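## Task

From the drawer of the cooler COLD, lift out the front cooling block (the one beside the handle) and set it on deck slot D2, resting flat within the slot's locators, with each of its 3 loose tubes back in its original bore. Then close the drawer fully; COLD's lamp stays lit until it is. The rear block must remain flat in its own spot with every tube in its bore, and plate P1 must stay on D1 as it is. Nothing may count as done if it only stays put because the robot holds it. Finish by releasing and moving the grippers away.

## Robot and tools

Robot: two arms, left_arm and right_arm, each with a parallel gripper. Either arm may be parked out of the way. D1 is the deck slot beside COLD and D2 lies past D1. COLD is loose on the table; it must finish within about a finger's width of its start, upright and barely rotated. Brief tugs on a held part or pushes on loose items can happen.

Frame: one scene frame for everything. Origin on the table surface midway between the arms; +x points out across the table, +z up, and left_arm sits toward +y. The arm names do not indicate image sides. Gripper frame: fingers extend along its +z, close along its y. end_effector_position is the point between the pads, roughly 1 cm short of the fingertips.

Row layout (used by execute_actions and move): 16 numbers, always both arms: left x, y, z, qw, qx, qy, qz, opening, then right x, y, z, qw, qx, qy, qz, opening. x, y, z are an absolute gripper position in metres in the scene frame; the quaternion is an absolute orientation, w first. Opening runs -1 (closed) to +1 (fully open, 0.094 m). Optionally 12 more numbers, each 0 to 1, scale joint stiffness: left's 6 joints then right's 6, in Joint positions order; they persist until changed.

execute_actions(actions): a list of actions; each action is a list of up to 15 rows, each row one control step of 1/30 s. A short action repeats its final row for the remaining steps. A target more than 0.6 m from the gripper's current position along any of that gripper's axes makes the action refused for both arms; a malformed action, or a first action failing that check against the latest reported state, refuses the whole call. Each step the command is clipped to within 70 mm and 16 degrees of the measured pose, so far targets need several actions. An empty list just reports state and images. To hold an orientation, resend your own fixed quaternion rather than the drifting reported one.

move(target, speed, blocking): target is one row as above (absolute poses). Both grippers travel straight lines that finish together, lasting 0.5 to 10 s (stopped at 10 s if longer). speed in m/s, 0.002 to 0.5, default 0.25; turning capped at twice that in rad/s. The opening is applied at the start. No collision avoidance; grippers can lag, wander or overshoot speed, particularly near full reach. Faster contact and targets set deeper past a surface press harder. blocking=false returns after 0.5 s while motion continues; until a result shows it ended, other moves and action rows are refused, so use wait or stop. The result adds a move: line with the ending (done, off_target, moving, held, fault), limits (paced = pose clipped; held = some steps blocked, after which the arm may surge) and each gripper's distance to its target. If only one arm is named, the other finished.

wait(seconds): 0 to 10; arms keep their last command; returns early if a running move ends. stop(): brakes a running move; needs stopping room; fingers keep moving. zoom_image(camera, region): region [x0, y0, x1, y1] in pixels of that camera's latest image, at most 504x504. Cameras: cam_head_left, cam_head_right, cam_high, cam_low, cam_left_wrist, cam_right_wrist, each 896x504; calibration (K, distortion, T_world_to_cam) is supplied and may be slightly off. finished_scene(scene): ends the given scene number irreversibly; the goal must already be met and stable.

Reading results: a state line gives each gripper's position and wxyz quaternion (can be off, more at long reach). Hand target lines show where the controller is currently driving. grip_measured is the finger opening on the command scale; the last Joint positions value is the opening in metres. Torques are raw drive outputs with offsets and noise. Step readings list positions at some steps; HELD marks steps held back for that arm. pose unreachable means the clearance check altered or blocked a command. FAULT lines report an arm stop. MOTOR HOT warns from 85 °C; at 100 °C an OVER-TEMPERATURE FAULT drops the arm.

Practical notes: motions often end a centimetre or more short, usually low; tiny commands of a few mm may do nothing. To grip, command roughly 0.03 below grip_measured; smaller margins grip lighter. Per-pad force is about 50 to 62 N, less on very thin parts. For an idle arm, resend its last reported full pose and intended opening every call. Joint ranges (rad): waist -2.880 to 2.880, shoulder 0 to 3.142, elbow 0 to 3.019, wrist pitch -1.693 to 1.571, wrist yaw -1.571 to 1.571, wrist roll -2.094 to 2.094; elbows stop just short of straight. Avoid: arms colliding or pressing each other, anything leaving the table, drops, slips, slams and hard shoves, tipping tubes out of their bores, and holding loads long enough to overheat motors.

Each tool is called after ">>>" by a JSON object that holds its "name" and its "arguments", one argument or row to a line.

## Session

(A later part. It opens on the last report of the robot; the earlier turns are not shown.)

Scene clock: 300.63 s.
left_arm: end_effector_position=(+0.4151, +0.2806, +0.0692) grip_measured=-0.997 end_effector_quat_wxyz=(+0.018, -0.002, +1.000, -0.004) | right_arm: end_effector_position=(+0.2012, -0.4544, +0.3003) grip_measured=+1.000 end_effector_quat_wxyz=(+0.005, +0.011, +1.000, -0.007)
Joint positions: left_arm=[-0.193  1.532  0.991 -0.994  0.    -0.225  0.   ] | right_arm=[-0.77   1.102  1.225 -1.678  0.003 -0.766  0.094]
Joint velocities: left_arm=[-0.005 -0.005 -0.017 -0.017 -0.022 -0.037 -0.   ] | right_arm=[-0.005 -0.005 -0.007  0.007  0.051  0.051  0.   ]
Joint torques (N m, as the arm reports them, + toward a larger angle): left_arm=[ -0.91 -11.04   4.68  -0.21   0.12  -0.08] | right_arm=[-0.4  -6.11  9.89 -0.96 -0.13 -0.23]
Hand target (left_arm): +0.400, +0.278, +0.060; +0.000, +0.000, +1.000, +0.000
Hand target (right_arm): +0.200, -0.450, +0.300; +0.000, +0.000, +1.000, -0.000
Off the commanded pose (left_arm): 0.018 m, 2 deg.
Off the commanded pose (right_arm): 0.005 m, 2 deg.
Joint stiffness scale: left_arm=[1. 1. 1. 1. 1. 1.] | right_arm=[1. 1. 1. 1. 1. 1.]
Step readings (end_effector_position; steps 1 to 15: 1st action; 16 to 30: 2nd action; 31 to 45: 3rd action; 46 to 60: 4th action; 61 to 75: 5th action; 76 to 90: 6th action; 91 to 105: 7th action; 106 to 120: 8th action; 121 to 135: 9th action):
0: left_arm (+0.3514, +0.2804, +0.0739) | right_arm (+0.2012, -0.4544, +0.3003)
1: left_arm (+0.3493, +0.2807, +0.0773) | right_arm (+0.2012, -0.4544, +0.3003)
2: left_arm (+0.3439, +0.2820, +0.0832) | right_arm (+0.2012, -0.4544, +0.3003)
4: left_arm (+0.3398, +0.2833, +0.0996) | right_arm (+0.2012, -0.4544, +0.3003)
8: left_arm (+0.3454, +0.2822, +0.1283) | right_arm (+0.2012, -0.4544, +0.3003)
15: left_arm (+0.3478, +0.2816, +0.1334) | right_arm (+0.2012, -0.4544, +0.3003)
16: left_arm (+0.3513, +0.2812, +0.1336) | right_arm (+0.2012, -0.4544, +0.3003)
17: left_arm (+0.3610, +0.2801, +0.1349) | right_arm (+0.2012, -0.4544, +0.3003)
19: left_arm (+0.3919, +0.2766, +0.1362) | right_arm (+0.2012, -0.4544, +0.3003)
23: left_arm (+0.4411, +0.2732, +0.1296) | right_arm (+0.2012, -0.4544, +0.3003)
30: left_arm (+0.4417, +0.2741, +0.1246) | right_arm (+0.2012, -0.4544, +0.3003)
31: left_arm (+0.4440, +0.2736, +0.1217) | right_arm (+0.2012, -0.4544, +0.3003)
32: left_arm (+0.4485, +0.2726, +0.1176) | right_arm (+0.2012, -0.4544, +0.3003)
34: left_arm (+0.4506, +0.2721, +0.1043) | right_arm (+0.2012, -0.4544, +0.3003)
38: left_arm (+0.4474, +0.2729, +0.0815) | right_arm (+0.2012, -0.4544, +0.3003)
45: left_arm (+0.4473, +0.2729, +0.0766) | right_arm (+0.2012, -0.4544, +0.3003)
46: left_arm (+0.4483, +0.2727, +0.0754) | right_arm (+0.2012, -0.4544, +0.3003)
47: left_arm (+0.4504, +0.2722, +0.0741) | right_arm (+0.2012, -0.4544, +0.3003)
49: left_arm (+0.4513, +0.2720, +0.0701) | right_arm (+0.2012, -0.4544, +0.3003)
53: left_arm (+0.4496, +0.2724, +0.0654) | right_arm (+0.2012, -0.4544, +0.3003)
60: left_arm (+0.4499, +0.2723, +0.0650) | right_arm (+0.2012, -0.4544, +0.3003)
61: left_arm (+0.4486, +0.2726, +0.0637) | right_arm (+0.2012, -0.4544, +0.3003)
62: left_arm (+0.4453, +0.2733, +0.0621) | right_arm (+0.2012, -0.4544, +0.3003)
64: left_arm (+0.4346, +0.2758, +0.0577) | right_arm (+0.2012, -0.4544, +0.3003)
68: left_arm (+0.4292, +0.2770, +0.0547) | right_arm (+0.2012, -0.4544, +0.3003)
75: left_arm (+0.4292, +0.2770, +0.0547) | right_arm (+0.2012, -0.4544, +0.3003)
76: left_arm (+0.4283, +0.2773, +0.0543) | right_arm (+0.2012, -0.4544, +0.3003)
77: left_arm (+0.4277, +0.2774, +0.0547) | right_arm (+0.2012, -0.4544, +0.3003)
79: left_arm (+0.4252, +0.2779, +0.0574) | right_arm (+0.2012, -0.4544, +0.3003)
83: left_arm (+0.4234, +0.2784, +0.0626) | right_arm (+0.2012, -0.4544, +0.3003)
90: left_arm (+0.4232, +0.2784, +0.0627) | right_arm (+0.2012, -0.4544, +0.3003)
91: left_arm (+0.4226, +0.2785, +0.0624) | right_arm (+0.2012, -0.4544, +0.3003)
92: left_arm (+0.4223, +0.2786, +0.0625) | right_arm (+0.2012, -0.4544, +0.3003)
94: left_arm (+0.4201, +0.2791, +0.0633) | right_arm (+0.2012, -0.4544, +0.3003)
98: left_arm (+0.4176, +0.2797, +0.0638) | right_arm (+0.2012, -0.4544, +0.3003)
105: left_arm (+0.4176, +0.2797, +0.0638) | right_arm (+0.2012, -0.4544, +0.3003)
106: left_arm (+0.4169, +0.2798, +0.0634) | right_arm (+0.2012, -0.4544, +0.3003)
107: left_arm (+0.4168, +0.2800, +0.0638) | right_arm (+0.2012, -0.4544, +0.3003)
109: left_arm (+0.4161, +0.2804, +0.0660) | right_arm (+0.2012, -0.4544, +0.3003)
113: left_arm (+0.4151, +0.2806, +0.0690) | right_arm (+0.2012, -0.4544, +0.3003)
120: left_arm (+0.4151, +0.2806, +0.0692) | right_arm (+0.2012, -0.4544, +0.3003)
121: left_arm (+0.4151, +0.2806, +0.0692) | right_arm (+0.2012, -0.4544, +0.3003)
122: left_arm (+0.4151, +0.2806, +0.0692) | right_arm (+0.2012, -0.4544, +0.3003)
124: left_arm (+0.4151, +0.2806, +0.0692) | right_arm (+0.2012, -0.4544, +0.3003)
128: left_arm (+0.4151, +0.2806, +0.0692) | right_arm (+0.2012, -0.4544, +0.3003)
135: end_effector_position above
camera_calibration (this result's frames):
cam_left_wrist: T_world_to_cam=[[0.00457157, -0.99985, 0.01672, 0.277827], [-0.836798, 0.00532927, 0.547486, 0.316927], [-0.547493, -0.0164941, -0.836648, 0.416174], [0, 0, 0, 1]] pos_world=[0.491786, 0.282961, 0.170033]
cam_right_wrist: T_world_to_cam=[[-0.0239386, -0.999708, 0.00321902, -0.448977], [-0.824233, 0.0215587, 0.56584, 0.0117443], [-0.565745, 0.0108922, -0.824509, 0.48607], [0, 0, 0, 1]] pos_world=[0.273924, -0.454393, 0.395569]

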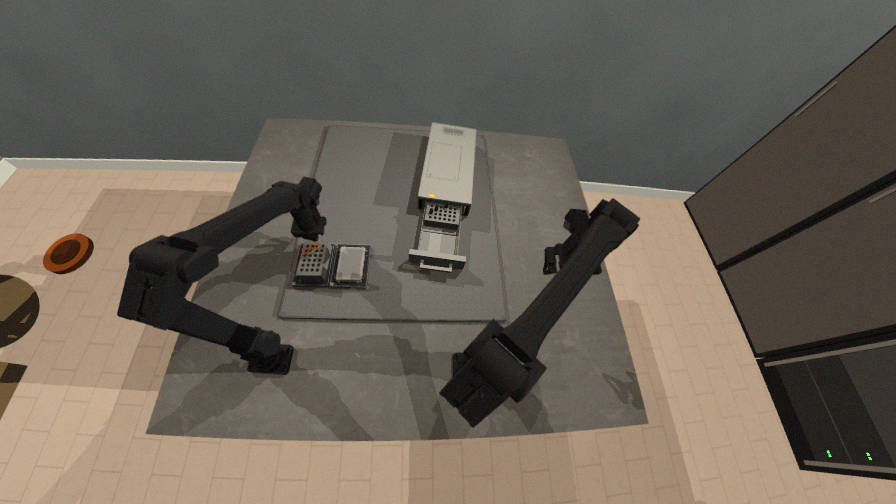

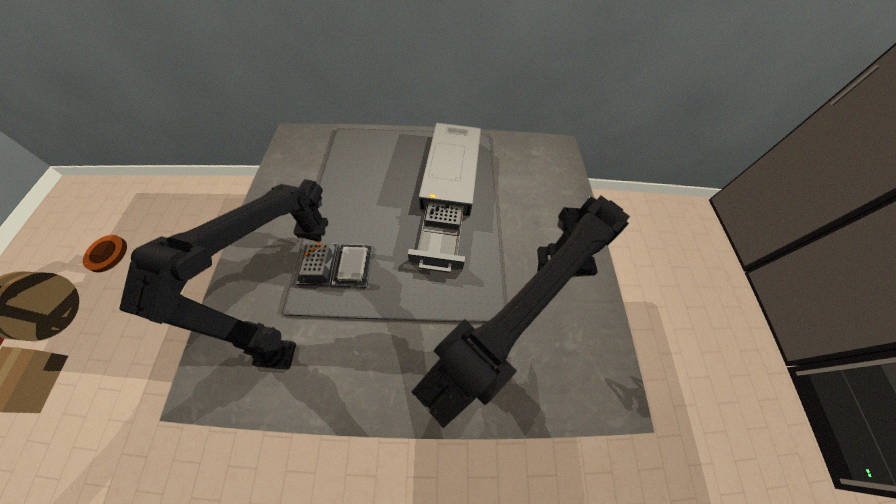

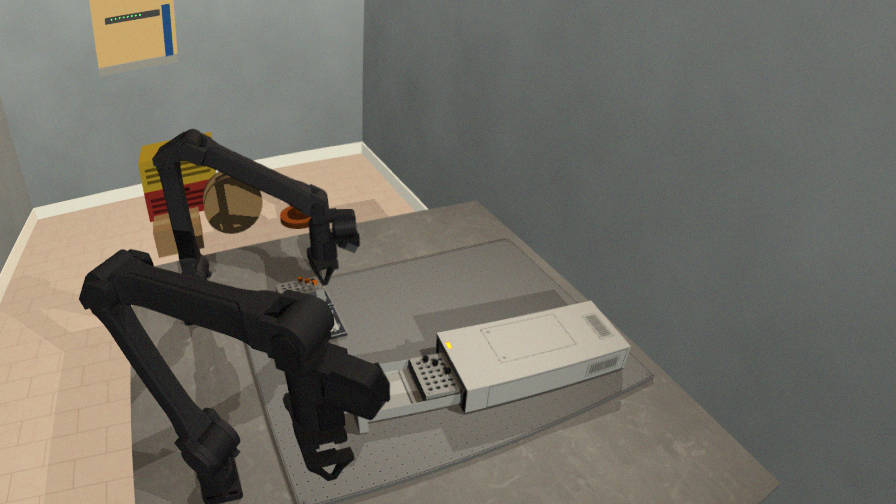

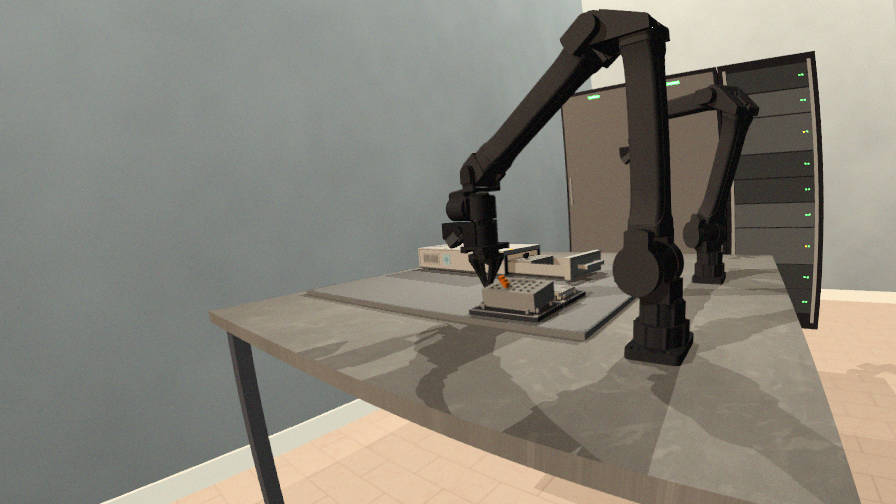

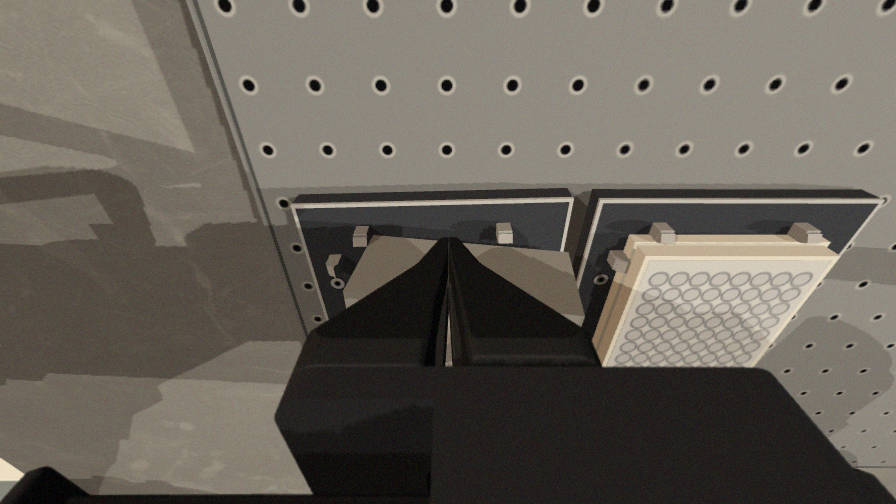

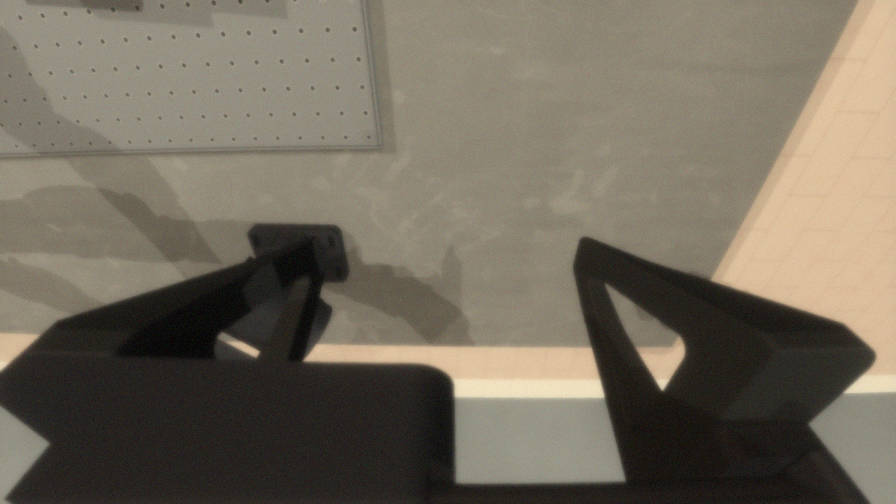

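>>> {"name": "execute_actions", "arguments": {
  "actions": [
    [[0.43,0.278,0.14,0,0,1,0,-1,0.2,-0.45,0.3,0,0,1,0,1]],
    [[0.385,0.264,0.13,0,0,1,0,1,0.2,-0.45,0.3,0,0,1,0,1]],
    [[0.385,0.264,0.09,0,0,1,0,1,0.2,-0.45,0.3,0,0,1,0,1]],
    [[0.388,0.264,0.068,0,0,1,0,1,0.2,-0.45,0.3,0,0,1,0,1]],
    [[0.388,0.264,0.068,0,0,1,0,1,0.2,-0.45,0.3,0,0,1,0,1]],
    [[0.388,0.276,0.068,0,0,1,0,1,0.2,-0.45,0.3,0,0,1,0,1]],
    [[0.388,0.285,0.068,0,0,1,0,1,0.2,-0.45,0.3,0,0,1,0,1]],
    [[0.388,0.292,0.068,0,0,1,0,1,0.2,-0.45,0.3,0,0,1,0,1]],
    [[0.388,0.292,0.068,0,0,1,0,1,0.2,-0.45,0.3,0,0,1,0,1]]
  ]
}}

>>> {"name": "zoom_image", "arguments": {
  "camera": "cam_low",
  "region": [440,240,600,330]
}}

Scene clock: 311.53 s.
left_arm: end_effector_position=(+0.3865, +0.2805, +0.0726) grip_measured=+1.000 end_effector_quat_wxyz=(+0.000, +0.007, +1.000, -0.004) | right_arm: end_effector_position=(+0.2012, -0.4544, +0.3003) grip_measured=+1.000 end_effector_quat_wxyz=(+0.005, +0.011, +1.000, -0.007)
Joint positions: left_arm=[-0.206  1.479  0.942 -1.032  0.008 -0.221  0.094] | right_arm=[-0.77   1.102  1.225 -1.678  0.003 -0.766  0.094]
Joint velocities: left_arm=[-0.005 -0.005 -0.002  0.002  0.007  0.007  0.001] | right_arm=[-0.015 -0.024 -0.002 -0.027  0.007  0.022  0.   ]
Joint torques (N m, as the arm reports them, + toward a larger angle): left_arm=[ 2.3  -9.67  5.95  0.59 -0.17  0.15] | right_arm=[-0.43 -6.09  9.89 -0.97 -0.13 -0.23]
Hand target (left_arm): +0.388, +0.292, +0.068; -0.000, -0.000, +1.000, +0.000
Hand target (right_arm): +0.200, -0.450, +0.300; +0.000, +0.000, +1.000, -0.000
Off the commanded pose (left_arm): 0.012 m, 1 deg.
Off the commanded pose (right_arm): 0.005 m, 2 deg.
Joint stiffness scale: left_arm=[1. 1. 1. 1. 1. 1.] | right_arm=[1. 1. 1. 1. 1. 1.]
Step readings (end_effector_position; steps 1 to 15: 1st action; 16 to 30: 2nd action; 31 to 45: 3rd action; 46 to 60: 4th action; 61 to 75: 5th action; 76 to 90: 6th action; 91 to 105: 7th action; 106 to 120: 8th action; 121 to 135: 9th action):
0: left_arm (+0.4151, +0.2806, +0.0692) | right_arm (+0.2012, -0.4544, +0.3003)
1: left_arm (+0.4154, +0.2809, +0.0745) | right_arm (+0.2012, -0.4544, +0.3003)
2: left_arm (+0.4121, +0.2817, +0.0825) | right_arm (+0.2012, -0.4544, +0.3003)
4: left_arm (+0.4136, +0.2813, +0.1030) | right_arm (+0.2012, -0.4544, +0.3003)
8: left_arm (+0.4240, +0.2790, +0.1309) | right_arm (+0.2012, -0.4544, +0.3003)
15: left_arm (+0.4229, +0.2792, +0.1337) | right_arm (+0.2012, -0.4544, +0.3003)
16: left_arm (+0.4197, +0.2790, +0.1315) | right_arm (+0.2012, -0.4544, +0.3003)
17: left_arm (+0.4122, +0.2786, +0.1288) | right_arm (+0.2012, -0.4544, +0.3003)
19: left_arm (+0.3917, +0.2765, +0.1229) | right_arm (+0.2012, -0.4544, +0.3003)
23: left_arm (+0.3797, +0.2690, +0.1235) | right_arm (+0.2012, -0.4544, +0.3003)
30: left_arm (+0.3796, +0.2686, +0.1243) | right_arm (+0.2012, -0.4544, +0.3003)
31: left_arm (+0.3812, +0.2681, +0.1216) | right_arm (+0.2012, -0.4544, +0.3003)
32: left_arm (+0.3843, +0.2673, +0.1177) | right_arm (+0.2012, -0.4544, +0.3003)
34: left_arm (+0.3834, +0.2675, +0.1061) | right_arm (+0.2012, -0.4544, +0.3003)
38: left_arm (+0.3790, +0.2688, +0.0904) | right_arm (+0.2012, -0.4544, +0.3003)
45: left_arm (+0.3798, +0.2685, +0.0887) | right_arm (+0.2012, -0.4544, +0.3003)
46: left_arm (+0.3813, +0.2681, +0.0875) | right_arm (+0.2012, -0.4544, +0.3003)
47: left_arm (+0.3840, +0.2674, +0.0855) | right_arm (+0.2012, -0.4544, +0.3003)
49: left_arm (+0.3860, +0.2668, +0.0802) | right_arm (+0.2012, -0.4544, +0.3003)
53: left_arm (+0.3862, +0.2672, +0.0768) | right_arm (+0.2012, -0.4544, +0.3003)
60: left_arm (+0.3862, +0.2672, +0.0768) | right_arm (+0.2012, -0.4544, +0.3003)
61: left_arm (+0.3862, +0.2672, +0.0768) | right_arm (+0.2012, -0.4544, +0.3003)
62: left_arm (+0.3862, +0.2672, +0.0768) | right_arm (+0.2012, -0.4544, +0.3003)
64: left_arm (+0.3862, +0.2672, +0.0768) | right_arm (+0.2012, -0.4544, +0.3003)
68: left_arm (+0.3862, +0.2672, +0.0768) | right_arm (+0.2012, -0.4544, +0.3003)
75: left_arm (+0.3862, +0.2672, +0.0768) | right_arm (+0.2012, -0.4544, +0.3003)
76: left_arm (+0.3862, +0.2674, +0.0768) | right_arm (+0.2012, -0.4544, +0.3003)
77: left_arm (+0.3863, +0.2674, +0.0769) | right_arm (+0.2012, -0.4544, +0.3003)
79: left_arm (+0.3862, +0.2674, +0.0769) | right_arm (+0.2012, -0.4544, +0.3003)
83: left_arm (+0.3862, +0.2674, +0.0769) | right_arm (+0.2012, -0.4544, +0.3003)
90: left_arm (+0.3862, +0.2674, +0.0769) | right_arm (+0.2012, -0.4544, +0.3003)
91: left_arm (+0.3861, +0.2681, +0.0769) | right_arm (+0.2012, -0.4544, +0.3003)
92: left_arm (+0.3865, +0.2692, +0.0768) | right_arm (+0.2012, -0.4544, +0.3003)
94: left_arm (+0.3873, +0.2733, +0.0763) | right_arm (+0.2012, -0.4544, +0.3003)
98: left_arm (+0.3856, +0.2803, +0.0728) | right_arm (+0.2012, -0.4544, +0.3003)
105: left_arm (+0.3858, +0.2801, +0.0728) | right_arm (+0.2012, -0.4544, +0.3003)
106: left_arm (+0.3860, +0.2804, +0.0728) | right_arm (+0.2012, -0.4544, +0.3003)
107: left_arm (+0.3859, +0.2806, +0.0727) | right_arm (+0.2012, -0.4544, +0.3003)
109: left_arm (+0.3862, +0.2804, +0.0726) | right_arm (+0.2012, -0.4544, +0.3003)
113: left_arm (+0.3864, +0.2805, +0.0726) | right_arm (+0.2012, -0.4544, +0.3003)
120: left_arm (+0.3865, +0.2805, +0.0726) | right_arm (+0.2012, -0.4544, +0.3003)
121: left_arm (+0.3865, +0.2805, +0.0726) | right_arm (+0.2012, -0.4544, +0.3003)
122: left_arm (+0.3865, +0.2805, +0.0726) | right_arm (+0.2012, -0.4544, +0.3003)
124: left_arm (+0.3865, +0.2805, +0.0726) | right_arm (+0.2012, -0.4544, +0.3003)
128: left_arm (+0.3865, +0.2805, +0.0726) | right_arm (+0.2012, -0.4544, +0.3003)
135: end_effector_position above
camera_calibration (this result's frames):
cam_left_wrist: T_world_to_cam=[[-0.0125366, -0.999787, 0.0164195, 0.284393], [-0.816828, 0.0197111, 0.576545, 0.277281], [-0.576745, -0.00618395, -0.816901, 0.410315], [0, 0, 0, 1]] pos_world=[0.466703, 0.281405, 0.170653]
cam_right_wrist: T_world_to_cam=[[-0.0239386, -0.999708, 0.00321902, -0.448977], [-0.824233, 0.0215587, 0.56584, 0.0117443], [-0.565745, 0.0108922, -0.824509, 0.48607], [0, 0, 0, 1]] pos_world=[0.273924, -0.454393, 0.395569]

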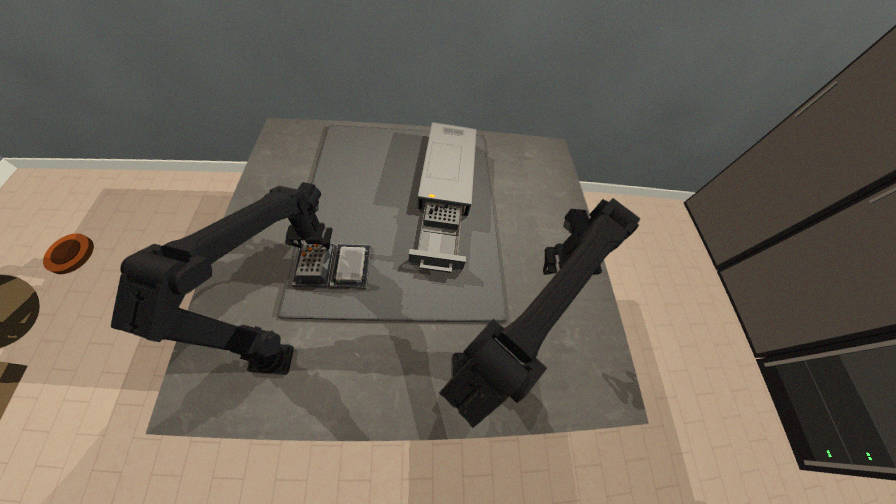

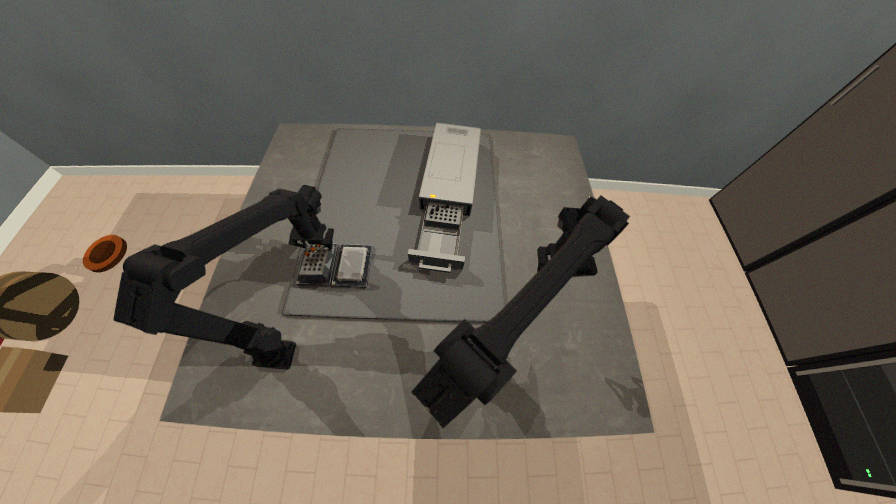

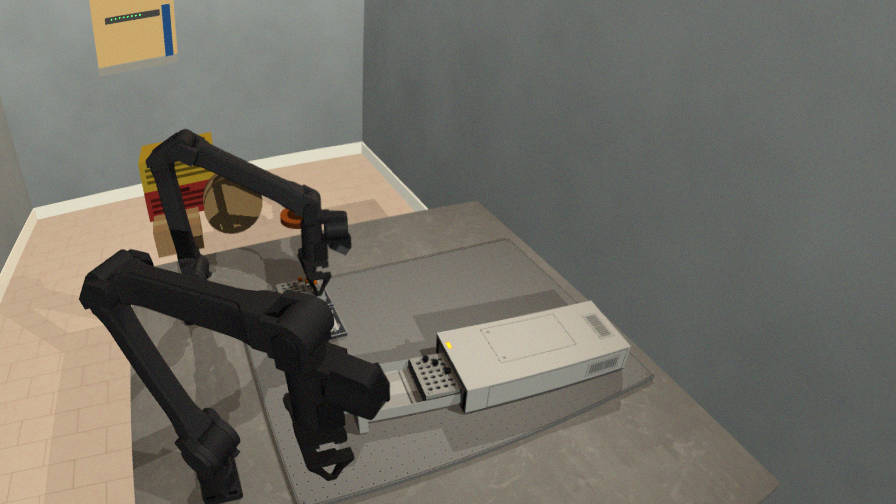

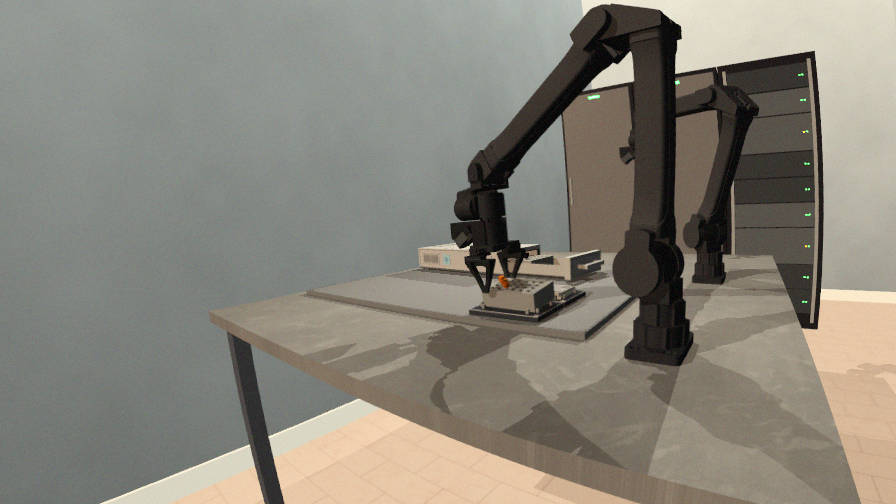

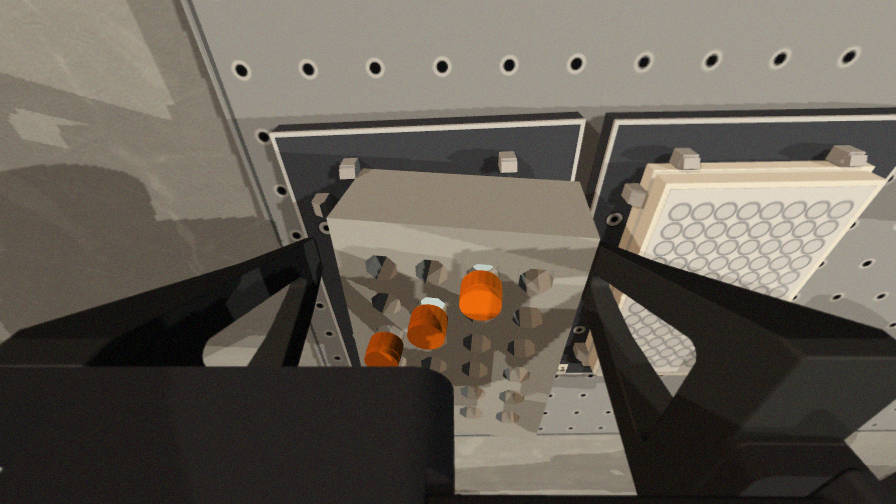

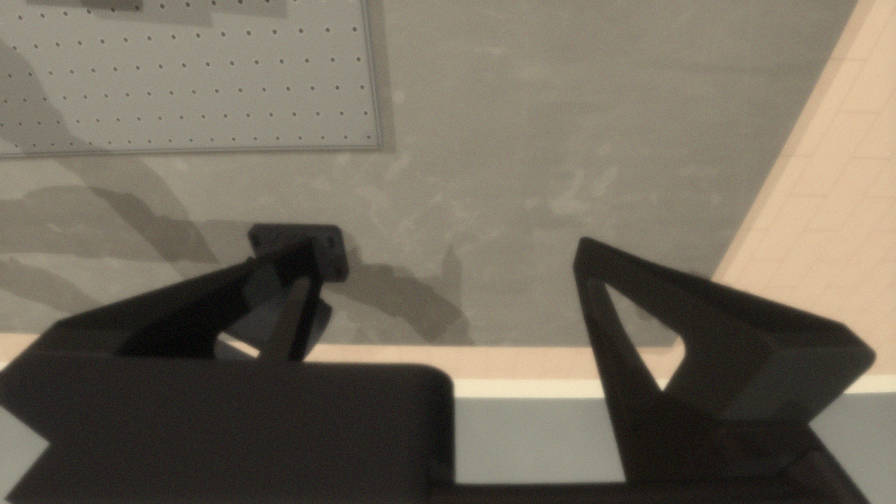

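Region (440, 240, 600, 330) of cam_low's 896x504 image, scaled by 3.150, with more detail than that image has; it fills the top 284 rows of this view, and the rest is white.

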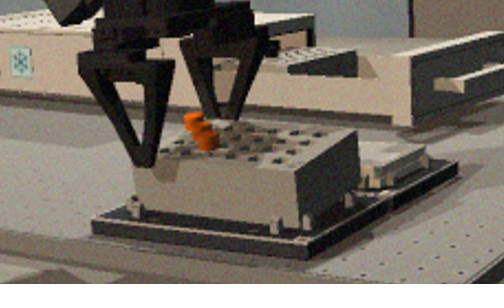

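>>> {"name": "execute_actions", "arguments": {
  "actions": [
    [[0.36,0.274,0.09,0,0,1,0,1,0.2,-0.45,0.3,0,0,1,0,1]],
    [[0.355,0.274,0.05,0,0,1,0,1,0.2,-0.45,0.3,0,0,1,0,1]],
    [[0.355,0.274,0.05,0,0,1,0,1,0.2,-0.45,0.3,0,0,1,0,1]],
    [[0.355,0.274,0.05,0,0,1,0,0.5,0.2,-0.45,0.3,0,0,1,0,1]],
    [[0.355,0.274,0.05,0,0,1,0,0.5,0.2,-0.45,0.3,0,0,1,0,1]]
  ]
}}

>>> {"name": "zoom_image", "arguments": {
  "camera": "cam_low",
  "region": [440,240,600,330]
}}

Scene clock: 321.20 s.
left_arm: end_effector_position=(+0.3509, +0.2761, +0.0499) grip_measured=+0.853 end_effector_quat_wxyz=(-0.008, +0.001, +1.000, -0.003) | right_arm: end_effector_position=(+0.2012, -0.4544, +0.3003) grip_measured=+1.000 end_effector_quat_wxyz=(+0.005, +0.011, +1.000, -0.007)
Joint positions: left_arm=[-0.241  1.443  0.832 -0.974  0.011 -0.267  0.087] | right_arm=[-0.77   1.102  1.225 -1.678  0.003 -0.766  0.094]
Joint velocities: left_arm=[-0.005 -0.005  0.007  0.017 -0.022 -0.007 -0.   ] | right_arm=[-0.005 -0.005  0.007  0.007 -0.037 -0.007  0.   ]
Joint torques (N m, as the arm reports them, + toward a larger angle): left_arm=[-0.41 -8.74  6.39  0.69 -0.26 -0.08] | right_arm=[-0.39 -6.1   9.89 -0.96 -0.13 -0.23]
Hand target (left_arm): +0.355, +0.274, +0.050; +0.000, -0.000, +1.000, -0.000
Hand target (right_arm): +0.200, -0.450, +0.300; +0.000, +0.000, +1.000, -0.000
Off the commanded pose (left_arm): 0.005 m, 1 deg.
Off the commanded pose (right_arm): 0.005 m, 2 deg.
Joint stiffness scale: left_arm=[1. 1. 1. 1. 1. 1.] | right_arm=[1. 1. 1. 1. 1. 1.]
Step readings (end_effector_position; steps 1 to 15: 1st action; 16 to 30: 2nd action; 31 to 45: 3rd action; 46 to 60: 4th action; 61 to 75: 5th action):
0: left_arm (+0.3865, +0.2805, +0.0726) | right_arm (+0.2012, -0.4544, +0.3003)
1: left_arm (+0.3848, +0.2802, +0.0730) | right_arm (+0.2012, -0.4544, +0.3003)
2: left_arm (+0.3805, +0.2799, +0.0740) | right_arm (+0.2012, -0.4544, +0.3003)
4: left_arm (+0.3687, +0.2793, +0.0783) | right_arm (+0.2012, -0.4544, +0.3003)
8: left_arm (+0.3622, +0.2767, +0.0884) | right_arm (+0.2012, -0.4544, +0.3003)
15: left_arm (+0.3624, +0.2768, +0.0896) | right_arm (+0.2012, -0.4544, +0.3003)
16: left_arm (+0.3627, +0.2767, +0.0864) | right_arm (+0.2012, -0.4544, +0.3003)
17: left_arm (+0.3636, +0.2765, +0.0817) | right_arm (+0.2012, -0.4544, +0.3003)
19: left_arm (+0.3575, +0.2782, +0.0679) | right_arm (+0.2012, -0.4544, +0.3003)
23: left_arm (+0.3506, +0.2782, +0.0514) | right_arm (+0.2012, -0.4544, +0.3003)
30: left_arm (+0.3508, +0.2780, +0.0502) | right_arm (+0.2012, -0.4544, +0.3003)
31: left_arm (+0.3508, +0.2780, +0.0502) | right_arm (+0.2012, -0.4544, +0.3003)
32: left_arm (+0.3508, +0.2780, +0.0502) | right_arm (+0.2012, -0.4544, +0.3003)
34: left_arm (+0.3508, +0.2780, +0.0502) | right_arm (+0.2012, -0.4544, +0.3003)
38: left_arm (+0.3508, +0.2780, +0.0502) | right_arm (+0.2012, -0.4544, +0.3003)
45: left_arm (+0.3508, +0.2780, +0.0502) | right_arm (+0.2012, -0.4544, +0.3003)
46: left_arm (+0.3508, +0.2764, +0.0502) | right_arm (+0.2012, -0.4544, +0.3003)
47: left_arm (+0.3509, +0.2760, +0.0501) | right_arm (+0.2012, -0.4544, +0.3003)
49: left_arm (+0.3509, +0.2761, +0.0499) | right_arm (+0.2012, -0.4544, +0.3003)
53: left_arm (+0.3509, +0.2761, +0.0499) | right_arm (+0.2012, -0.4544, +0.3003)
60: left_arm (+0.3509, +0.2761, +0.0499) | right_arm (+0.2012, -0.4544, +0.3003)
61: left_arm (+0.3509, +0.2761, +0.0499) | right_arm (+0.2012, -0.4544, +0.3003)
62: left_arm (+0.3509, +0.2761, +0.0499) | right_arm (+0.2012, -0.4544, +0.3003)
64: left_arm (+0.3509, +0.2761, +0.0499) | right_arm (+0.2012, -0.4544, +0.3003)
68: left_arm (+0.3509, +0.2761, +0.0499) | right_arm (+0.2012, -0.4544, +0.3003)
75: end_effector_position above
camera_calibration (this result's frames):
cam_left_wrist: T_world_to_cam=[[-0.000426566, -0.99988, 0.0154622, 0.275717], [-0.80725, 0.00947023, 0.590134, 0.260147], [-0.59021, -0.0122301, -0.807157, 0.377202], [0, 0, 0, 1]] pos_world=[0.43275, 0.277834, 0.146676]
cam_right_wrist: T_world_to_cam=[[-0.0239386, -0.999708, 0.00321902, -0.448977], [-0.824233, 0.0215587, 0.56584, 0.0117443], [-0.565745, 0.0108922, -0.824509, 0.48607], [0, 0, 0, 1]] pos_world=[0.273924, -0.454393, 0.395569]

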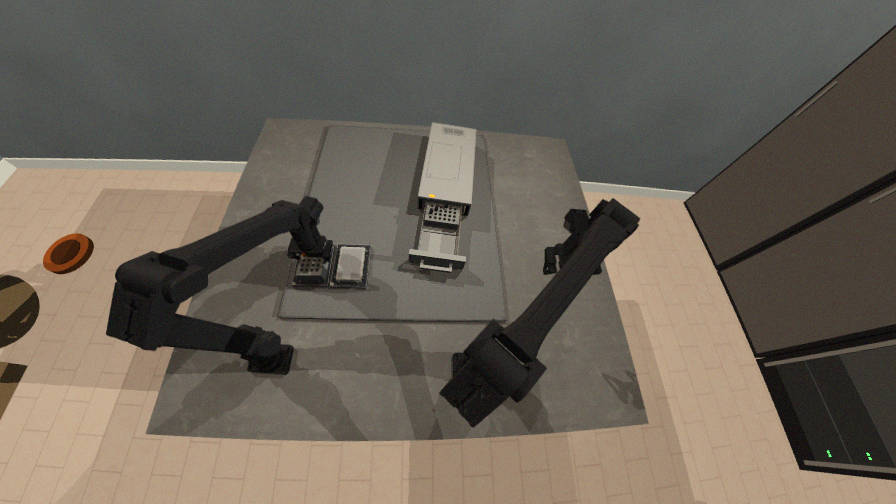

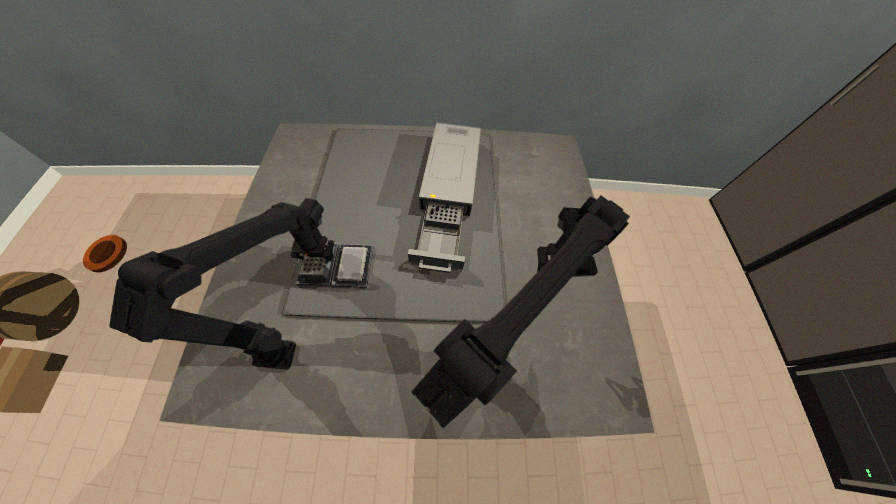

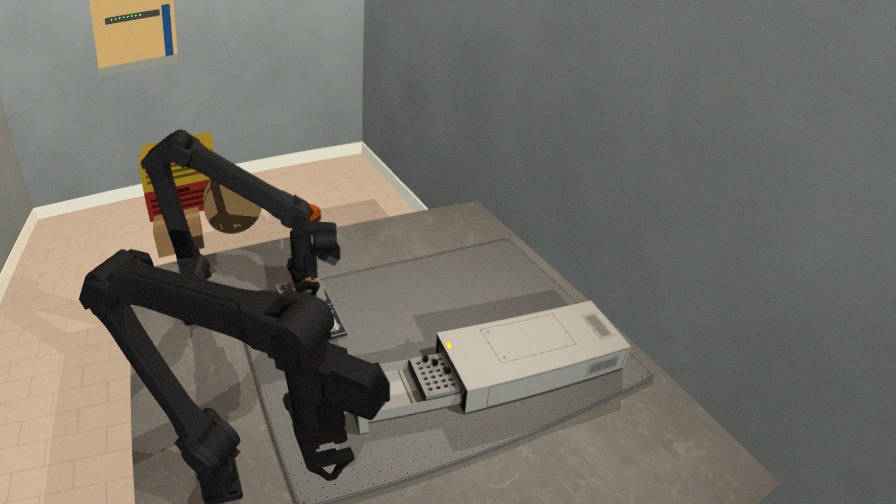

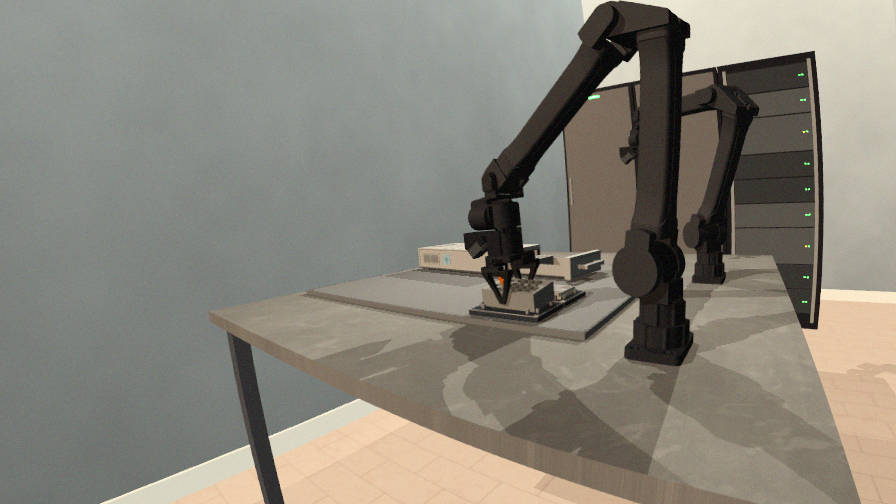

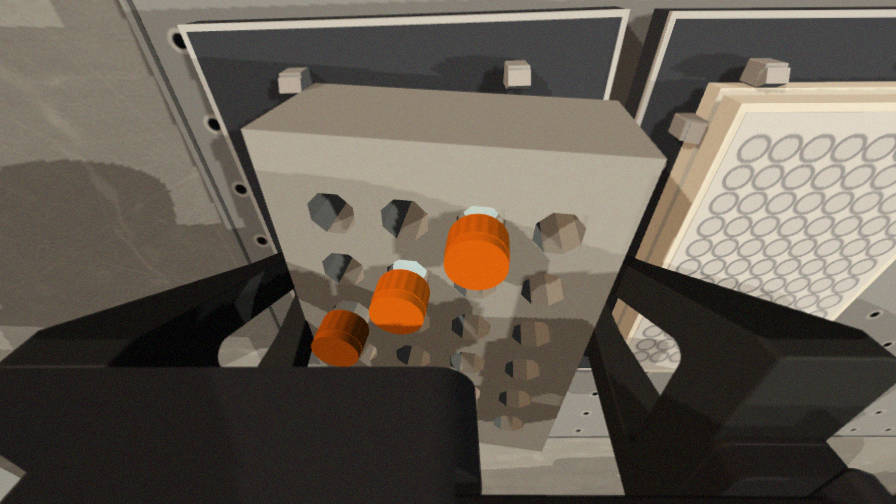

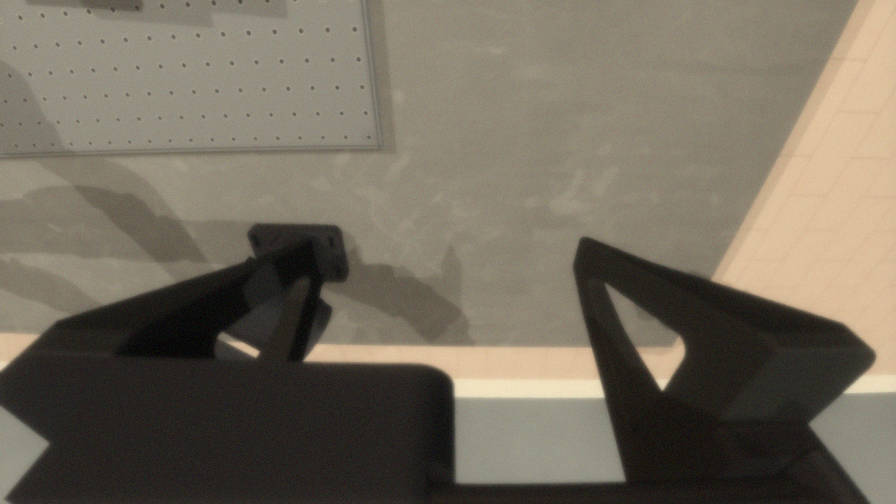

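Region (440, 240, 600, 330) of cam_low's 896x504 image, scaled by 3.150, with more detail than that image has; it fills the top 284 rows of this view, and the rest is white.

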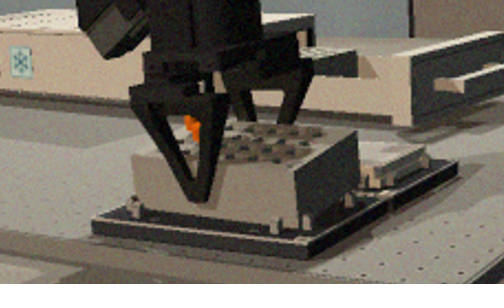

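>>> {"name": "execute_actions", "arguments": {
  "actions": [
    [[0.355,0.288,0.055,0,0,1,0,0.5,0.2,-0.45,0.3,0,0,1,0,1]],
    [[0.355,0.297,0.055,0,0,1,0,0.5,0.2,-0.45,0.3,0,0,1,0,1]],
    [[0.355,0.30,0.05,0,0,1,0,0.5,0.2,-0.45,0.3,0,0,1,0,1]],
    [[0.355,0.30,0.05,0,0,1,0,0.5,0.2,-0.45,0.3,0,0,1,0,1]]
  ]
}}

>>> {"name": "zoom_image", "arguments": {
  "camera": "cam_low",
  "region": [440,240,600,330]
}}

Scene clock: 327.17 s.
left_arm: end_effector_position=(+0.3507, +0.2784, +0.0499) grip_measured=+0.852 end_effector_quat_wxyz=(-0.008, +0.017, +1.000, -0.010) | right_arm: end_effector_position=(+0.2012, -0.4544, +0.3003) grip_measured=+1.000 end_effector_quat_wxyz=(+0.005, +0.011, +1.000, -0.007)
Joint positions: left_arm=[-0.228  1.439  0.828 -0.971  0.024 -0.224  0.087] | right_arm=[-0.77   1.102  1.225 -1.678  0.003 -0.766  0.094]
Joint velocities: left_arm=[-0.005 -0.005 -0.017 -0.007 -0.051  0.037 -0.   ] | right_arm=[-0.005 -0.005 -0.002  0.002  0.022  0.037  0.   ]
Joint torques (N m, as the arm reports them, + toward a larger angle): left_arm=[ 4.06 -9.76  5.5   0.54 -0.83  0.19] | right_arm=[-0.42 -6.09  9.89 -0.97 -0.13 -0.23]
Hand target (left_arm): +0.355, +0.300, +0.050; -0.000, -0.000, +1.000, +0.001
Hand target (right_arm): +0.200, -0.450, +0.300; +0.000, +0.000, +1.000, -0.000
Off the commanded pose (left_arm): 0.022 m, 2 deg.
Off the commanded pose (right_arm): 0.005 m, 2 deg.
Joint stiffness scale: left_arm=[1. 1. 1. 1. 1. 1.] | right_arm=[1. 1. 1. 1. 1. 1.]
Step readings (end_effector_position; steps 1 to 15: 1st action; 16 to 30: 2nd action; 31 to 45: 3rd action; 46 to 60: 4th action):
0: left_arm (+0.3509, +0.2761, +0.0499) | right_arm (+0.2012, -0.4544, +0.3003)
1: left_arm (+0.3510, +0.2762, +0.0499) | right_arm (+0.2012, -0.4544, +0.3003)
2: left_arm (+0.3510, +0.2763, +0.0499) | right_arm (+0.2012, -0.4544, +0.3003)
4: left_arm (+0.3511, +0.2765, +0.0499) | right_arm (+0.2012, -0.4544, +0.3003)
8: left_arm (+0.3511, +0.2766, +0.0499) | right_arm (+0.2012, -0.4544, +0.3003)
15: left_arm (+0.3511, +0.2767, +0.0499) | right_arm (+0.2012, -0.4544, +0.3003)
16: left_arm (+0.3511, +0.2773, +0.0499) | right_arm (+0.2012, -0.4544, +0.3003)
17: left_arm (+0.3511, +0.2775, +0.0500) | right_arm (+0.2012, -0.4544, +0.3003)
19: left_arm (+0.3510, +0.2779, +0.0500) | right_arm (+0.2012, -0.4544, +0.3003)
23: left_arm (+0.3511, +0.2780, +0.0501) | right_arm (+0.2012, -0.4544, +0.3003)
30: left_arm (+0.3511, +0.2780, +0.0501) | right_arm (+0.2012, -0.4544, +0.3003)
31: left_arm (+0.3508, +0.2783, +0.0497) | right_arm (+0.2012, -0.4544, +0.3003)
32: left_arm (+0.3509, +0.2782, +0.0499) | right_arm (+0.2012, -0.4544, +0.3003)
34: left_arm (+0.3507, +0.2784, +0.0499) | right_arm (+0.2012, -0.4544, +0.3003)
38: left_arm (+0.3507, +0.2784, +0.0499) | right_arm (+0.2012, -0.4544, +0.3003)
45: left_arm (+0.3507, +0.2784, +0.0499) | right_arm (+0.2012, -0.4544, +0.3003)
46: left_arm (+0.3507, +0.2784, +0.0499) | right_arm (+0.2012, -0.4544, +0.3003)
47: left_arm (+0.3507, +0.2784, +0.0499) | right_arm (+0.2012, -0.4544, +0.3003)
49: left_arm (+0.3507, +0.2784, +0.0499) | right_arm (+0.2012, -0.4544, +0.3003)
53: left_arm (+0.3507, +0.2784, +0.0499) | right_arm (+0.2012, -0.4544, +0.3003)
60: end_effector_position above
camera_calibration (this result's frames):
cam_left_wrist: T_world_to_cam=[[-0.0311328, -0.999082, 0.0294096, 0.287888], [-0.806327, 0.0424922, 0.589942, 0.250426], [-0.59065, -0.00534724, -0.80691, 0.375291], [0, 0, 0, 1]] pos_world=[0.432553, 0.278989, 0.146623]
cam_right_wrist: T_world_to_cam=[[-0.0239386, -0.999708, 0.00321902, -0.448977], [-0.824233, 0.0215587, 0.56584, 0.0117443], [-0.565745, 0.0108922, -0.824509, 0.48607], [0, 0, 0, 1]] pos_world=[0.273924, -0.454393, 0.395569]

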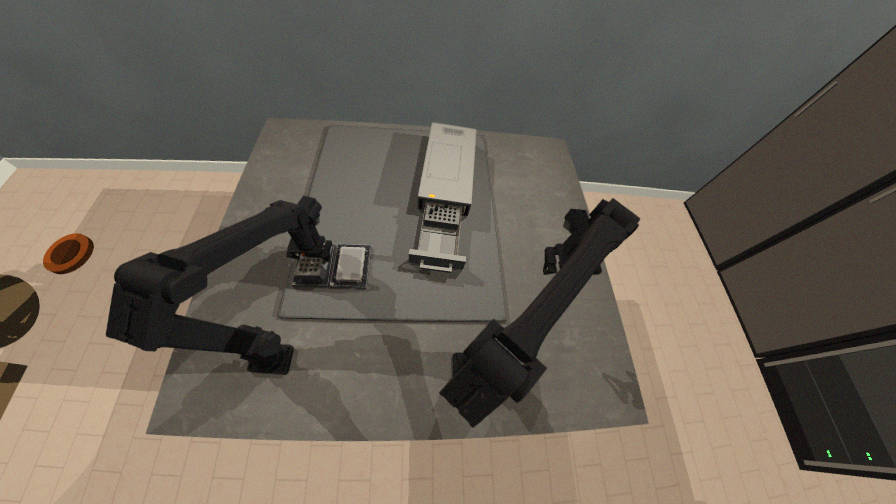

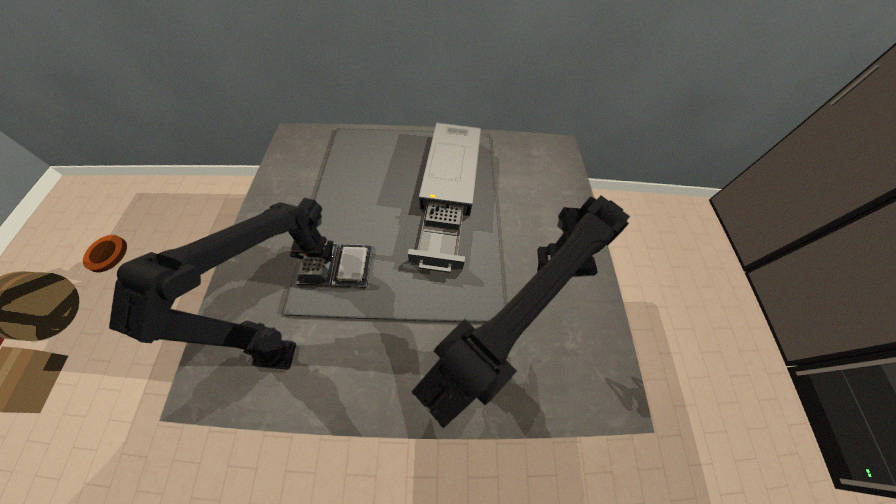

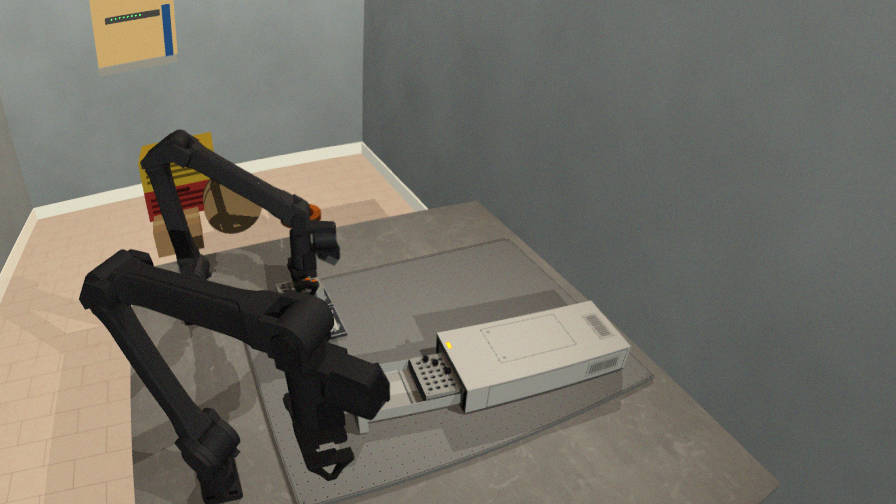

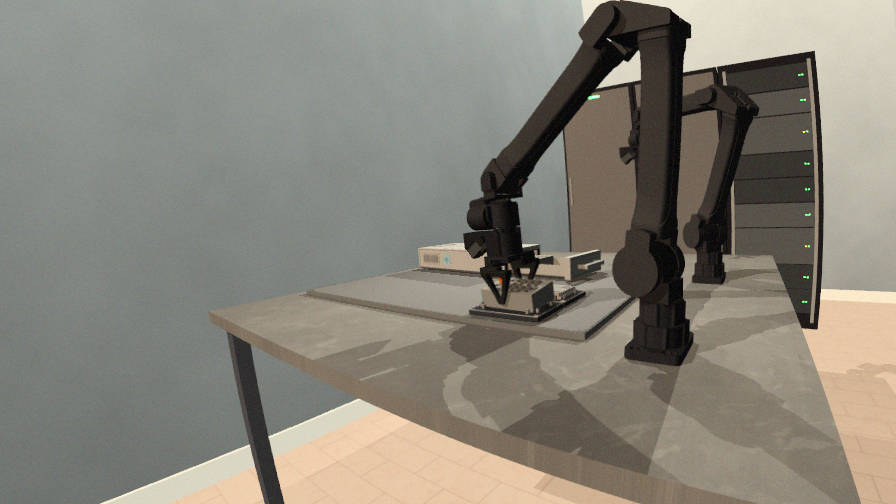

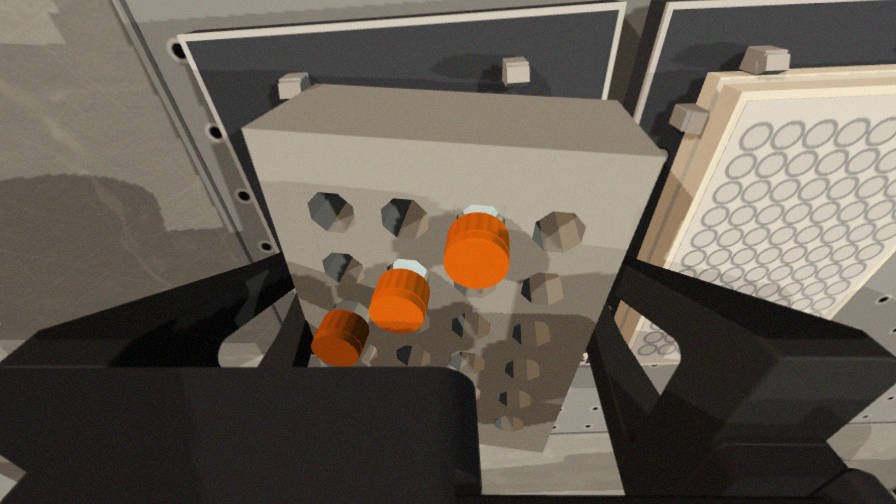

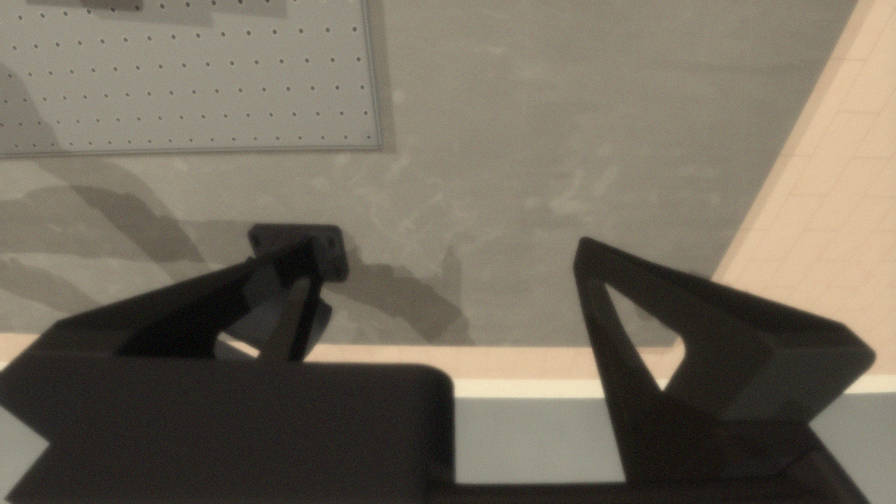

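Region (440, 240, 600, 330) of cam_low's 896x504 image, scaled by 3.150, with more detail than that image has; it fills the top 284 rows of this view, and the rest is white.

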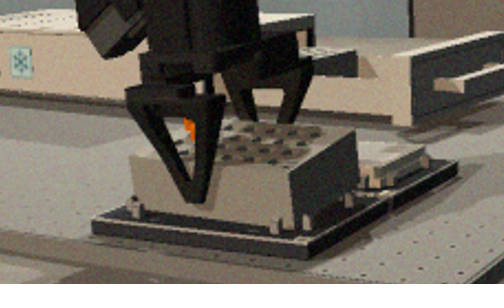

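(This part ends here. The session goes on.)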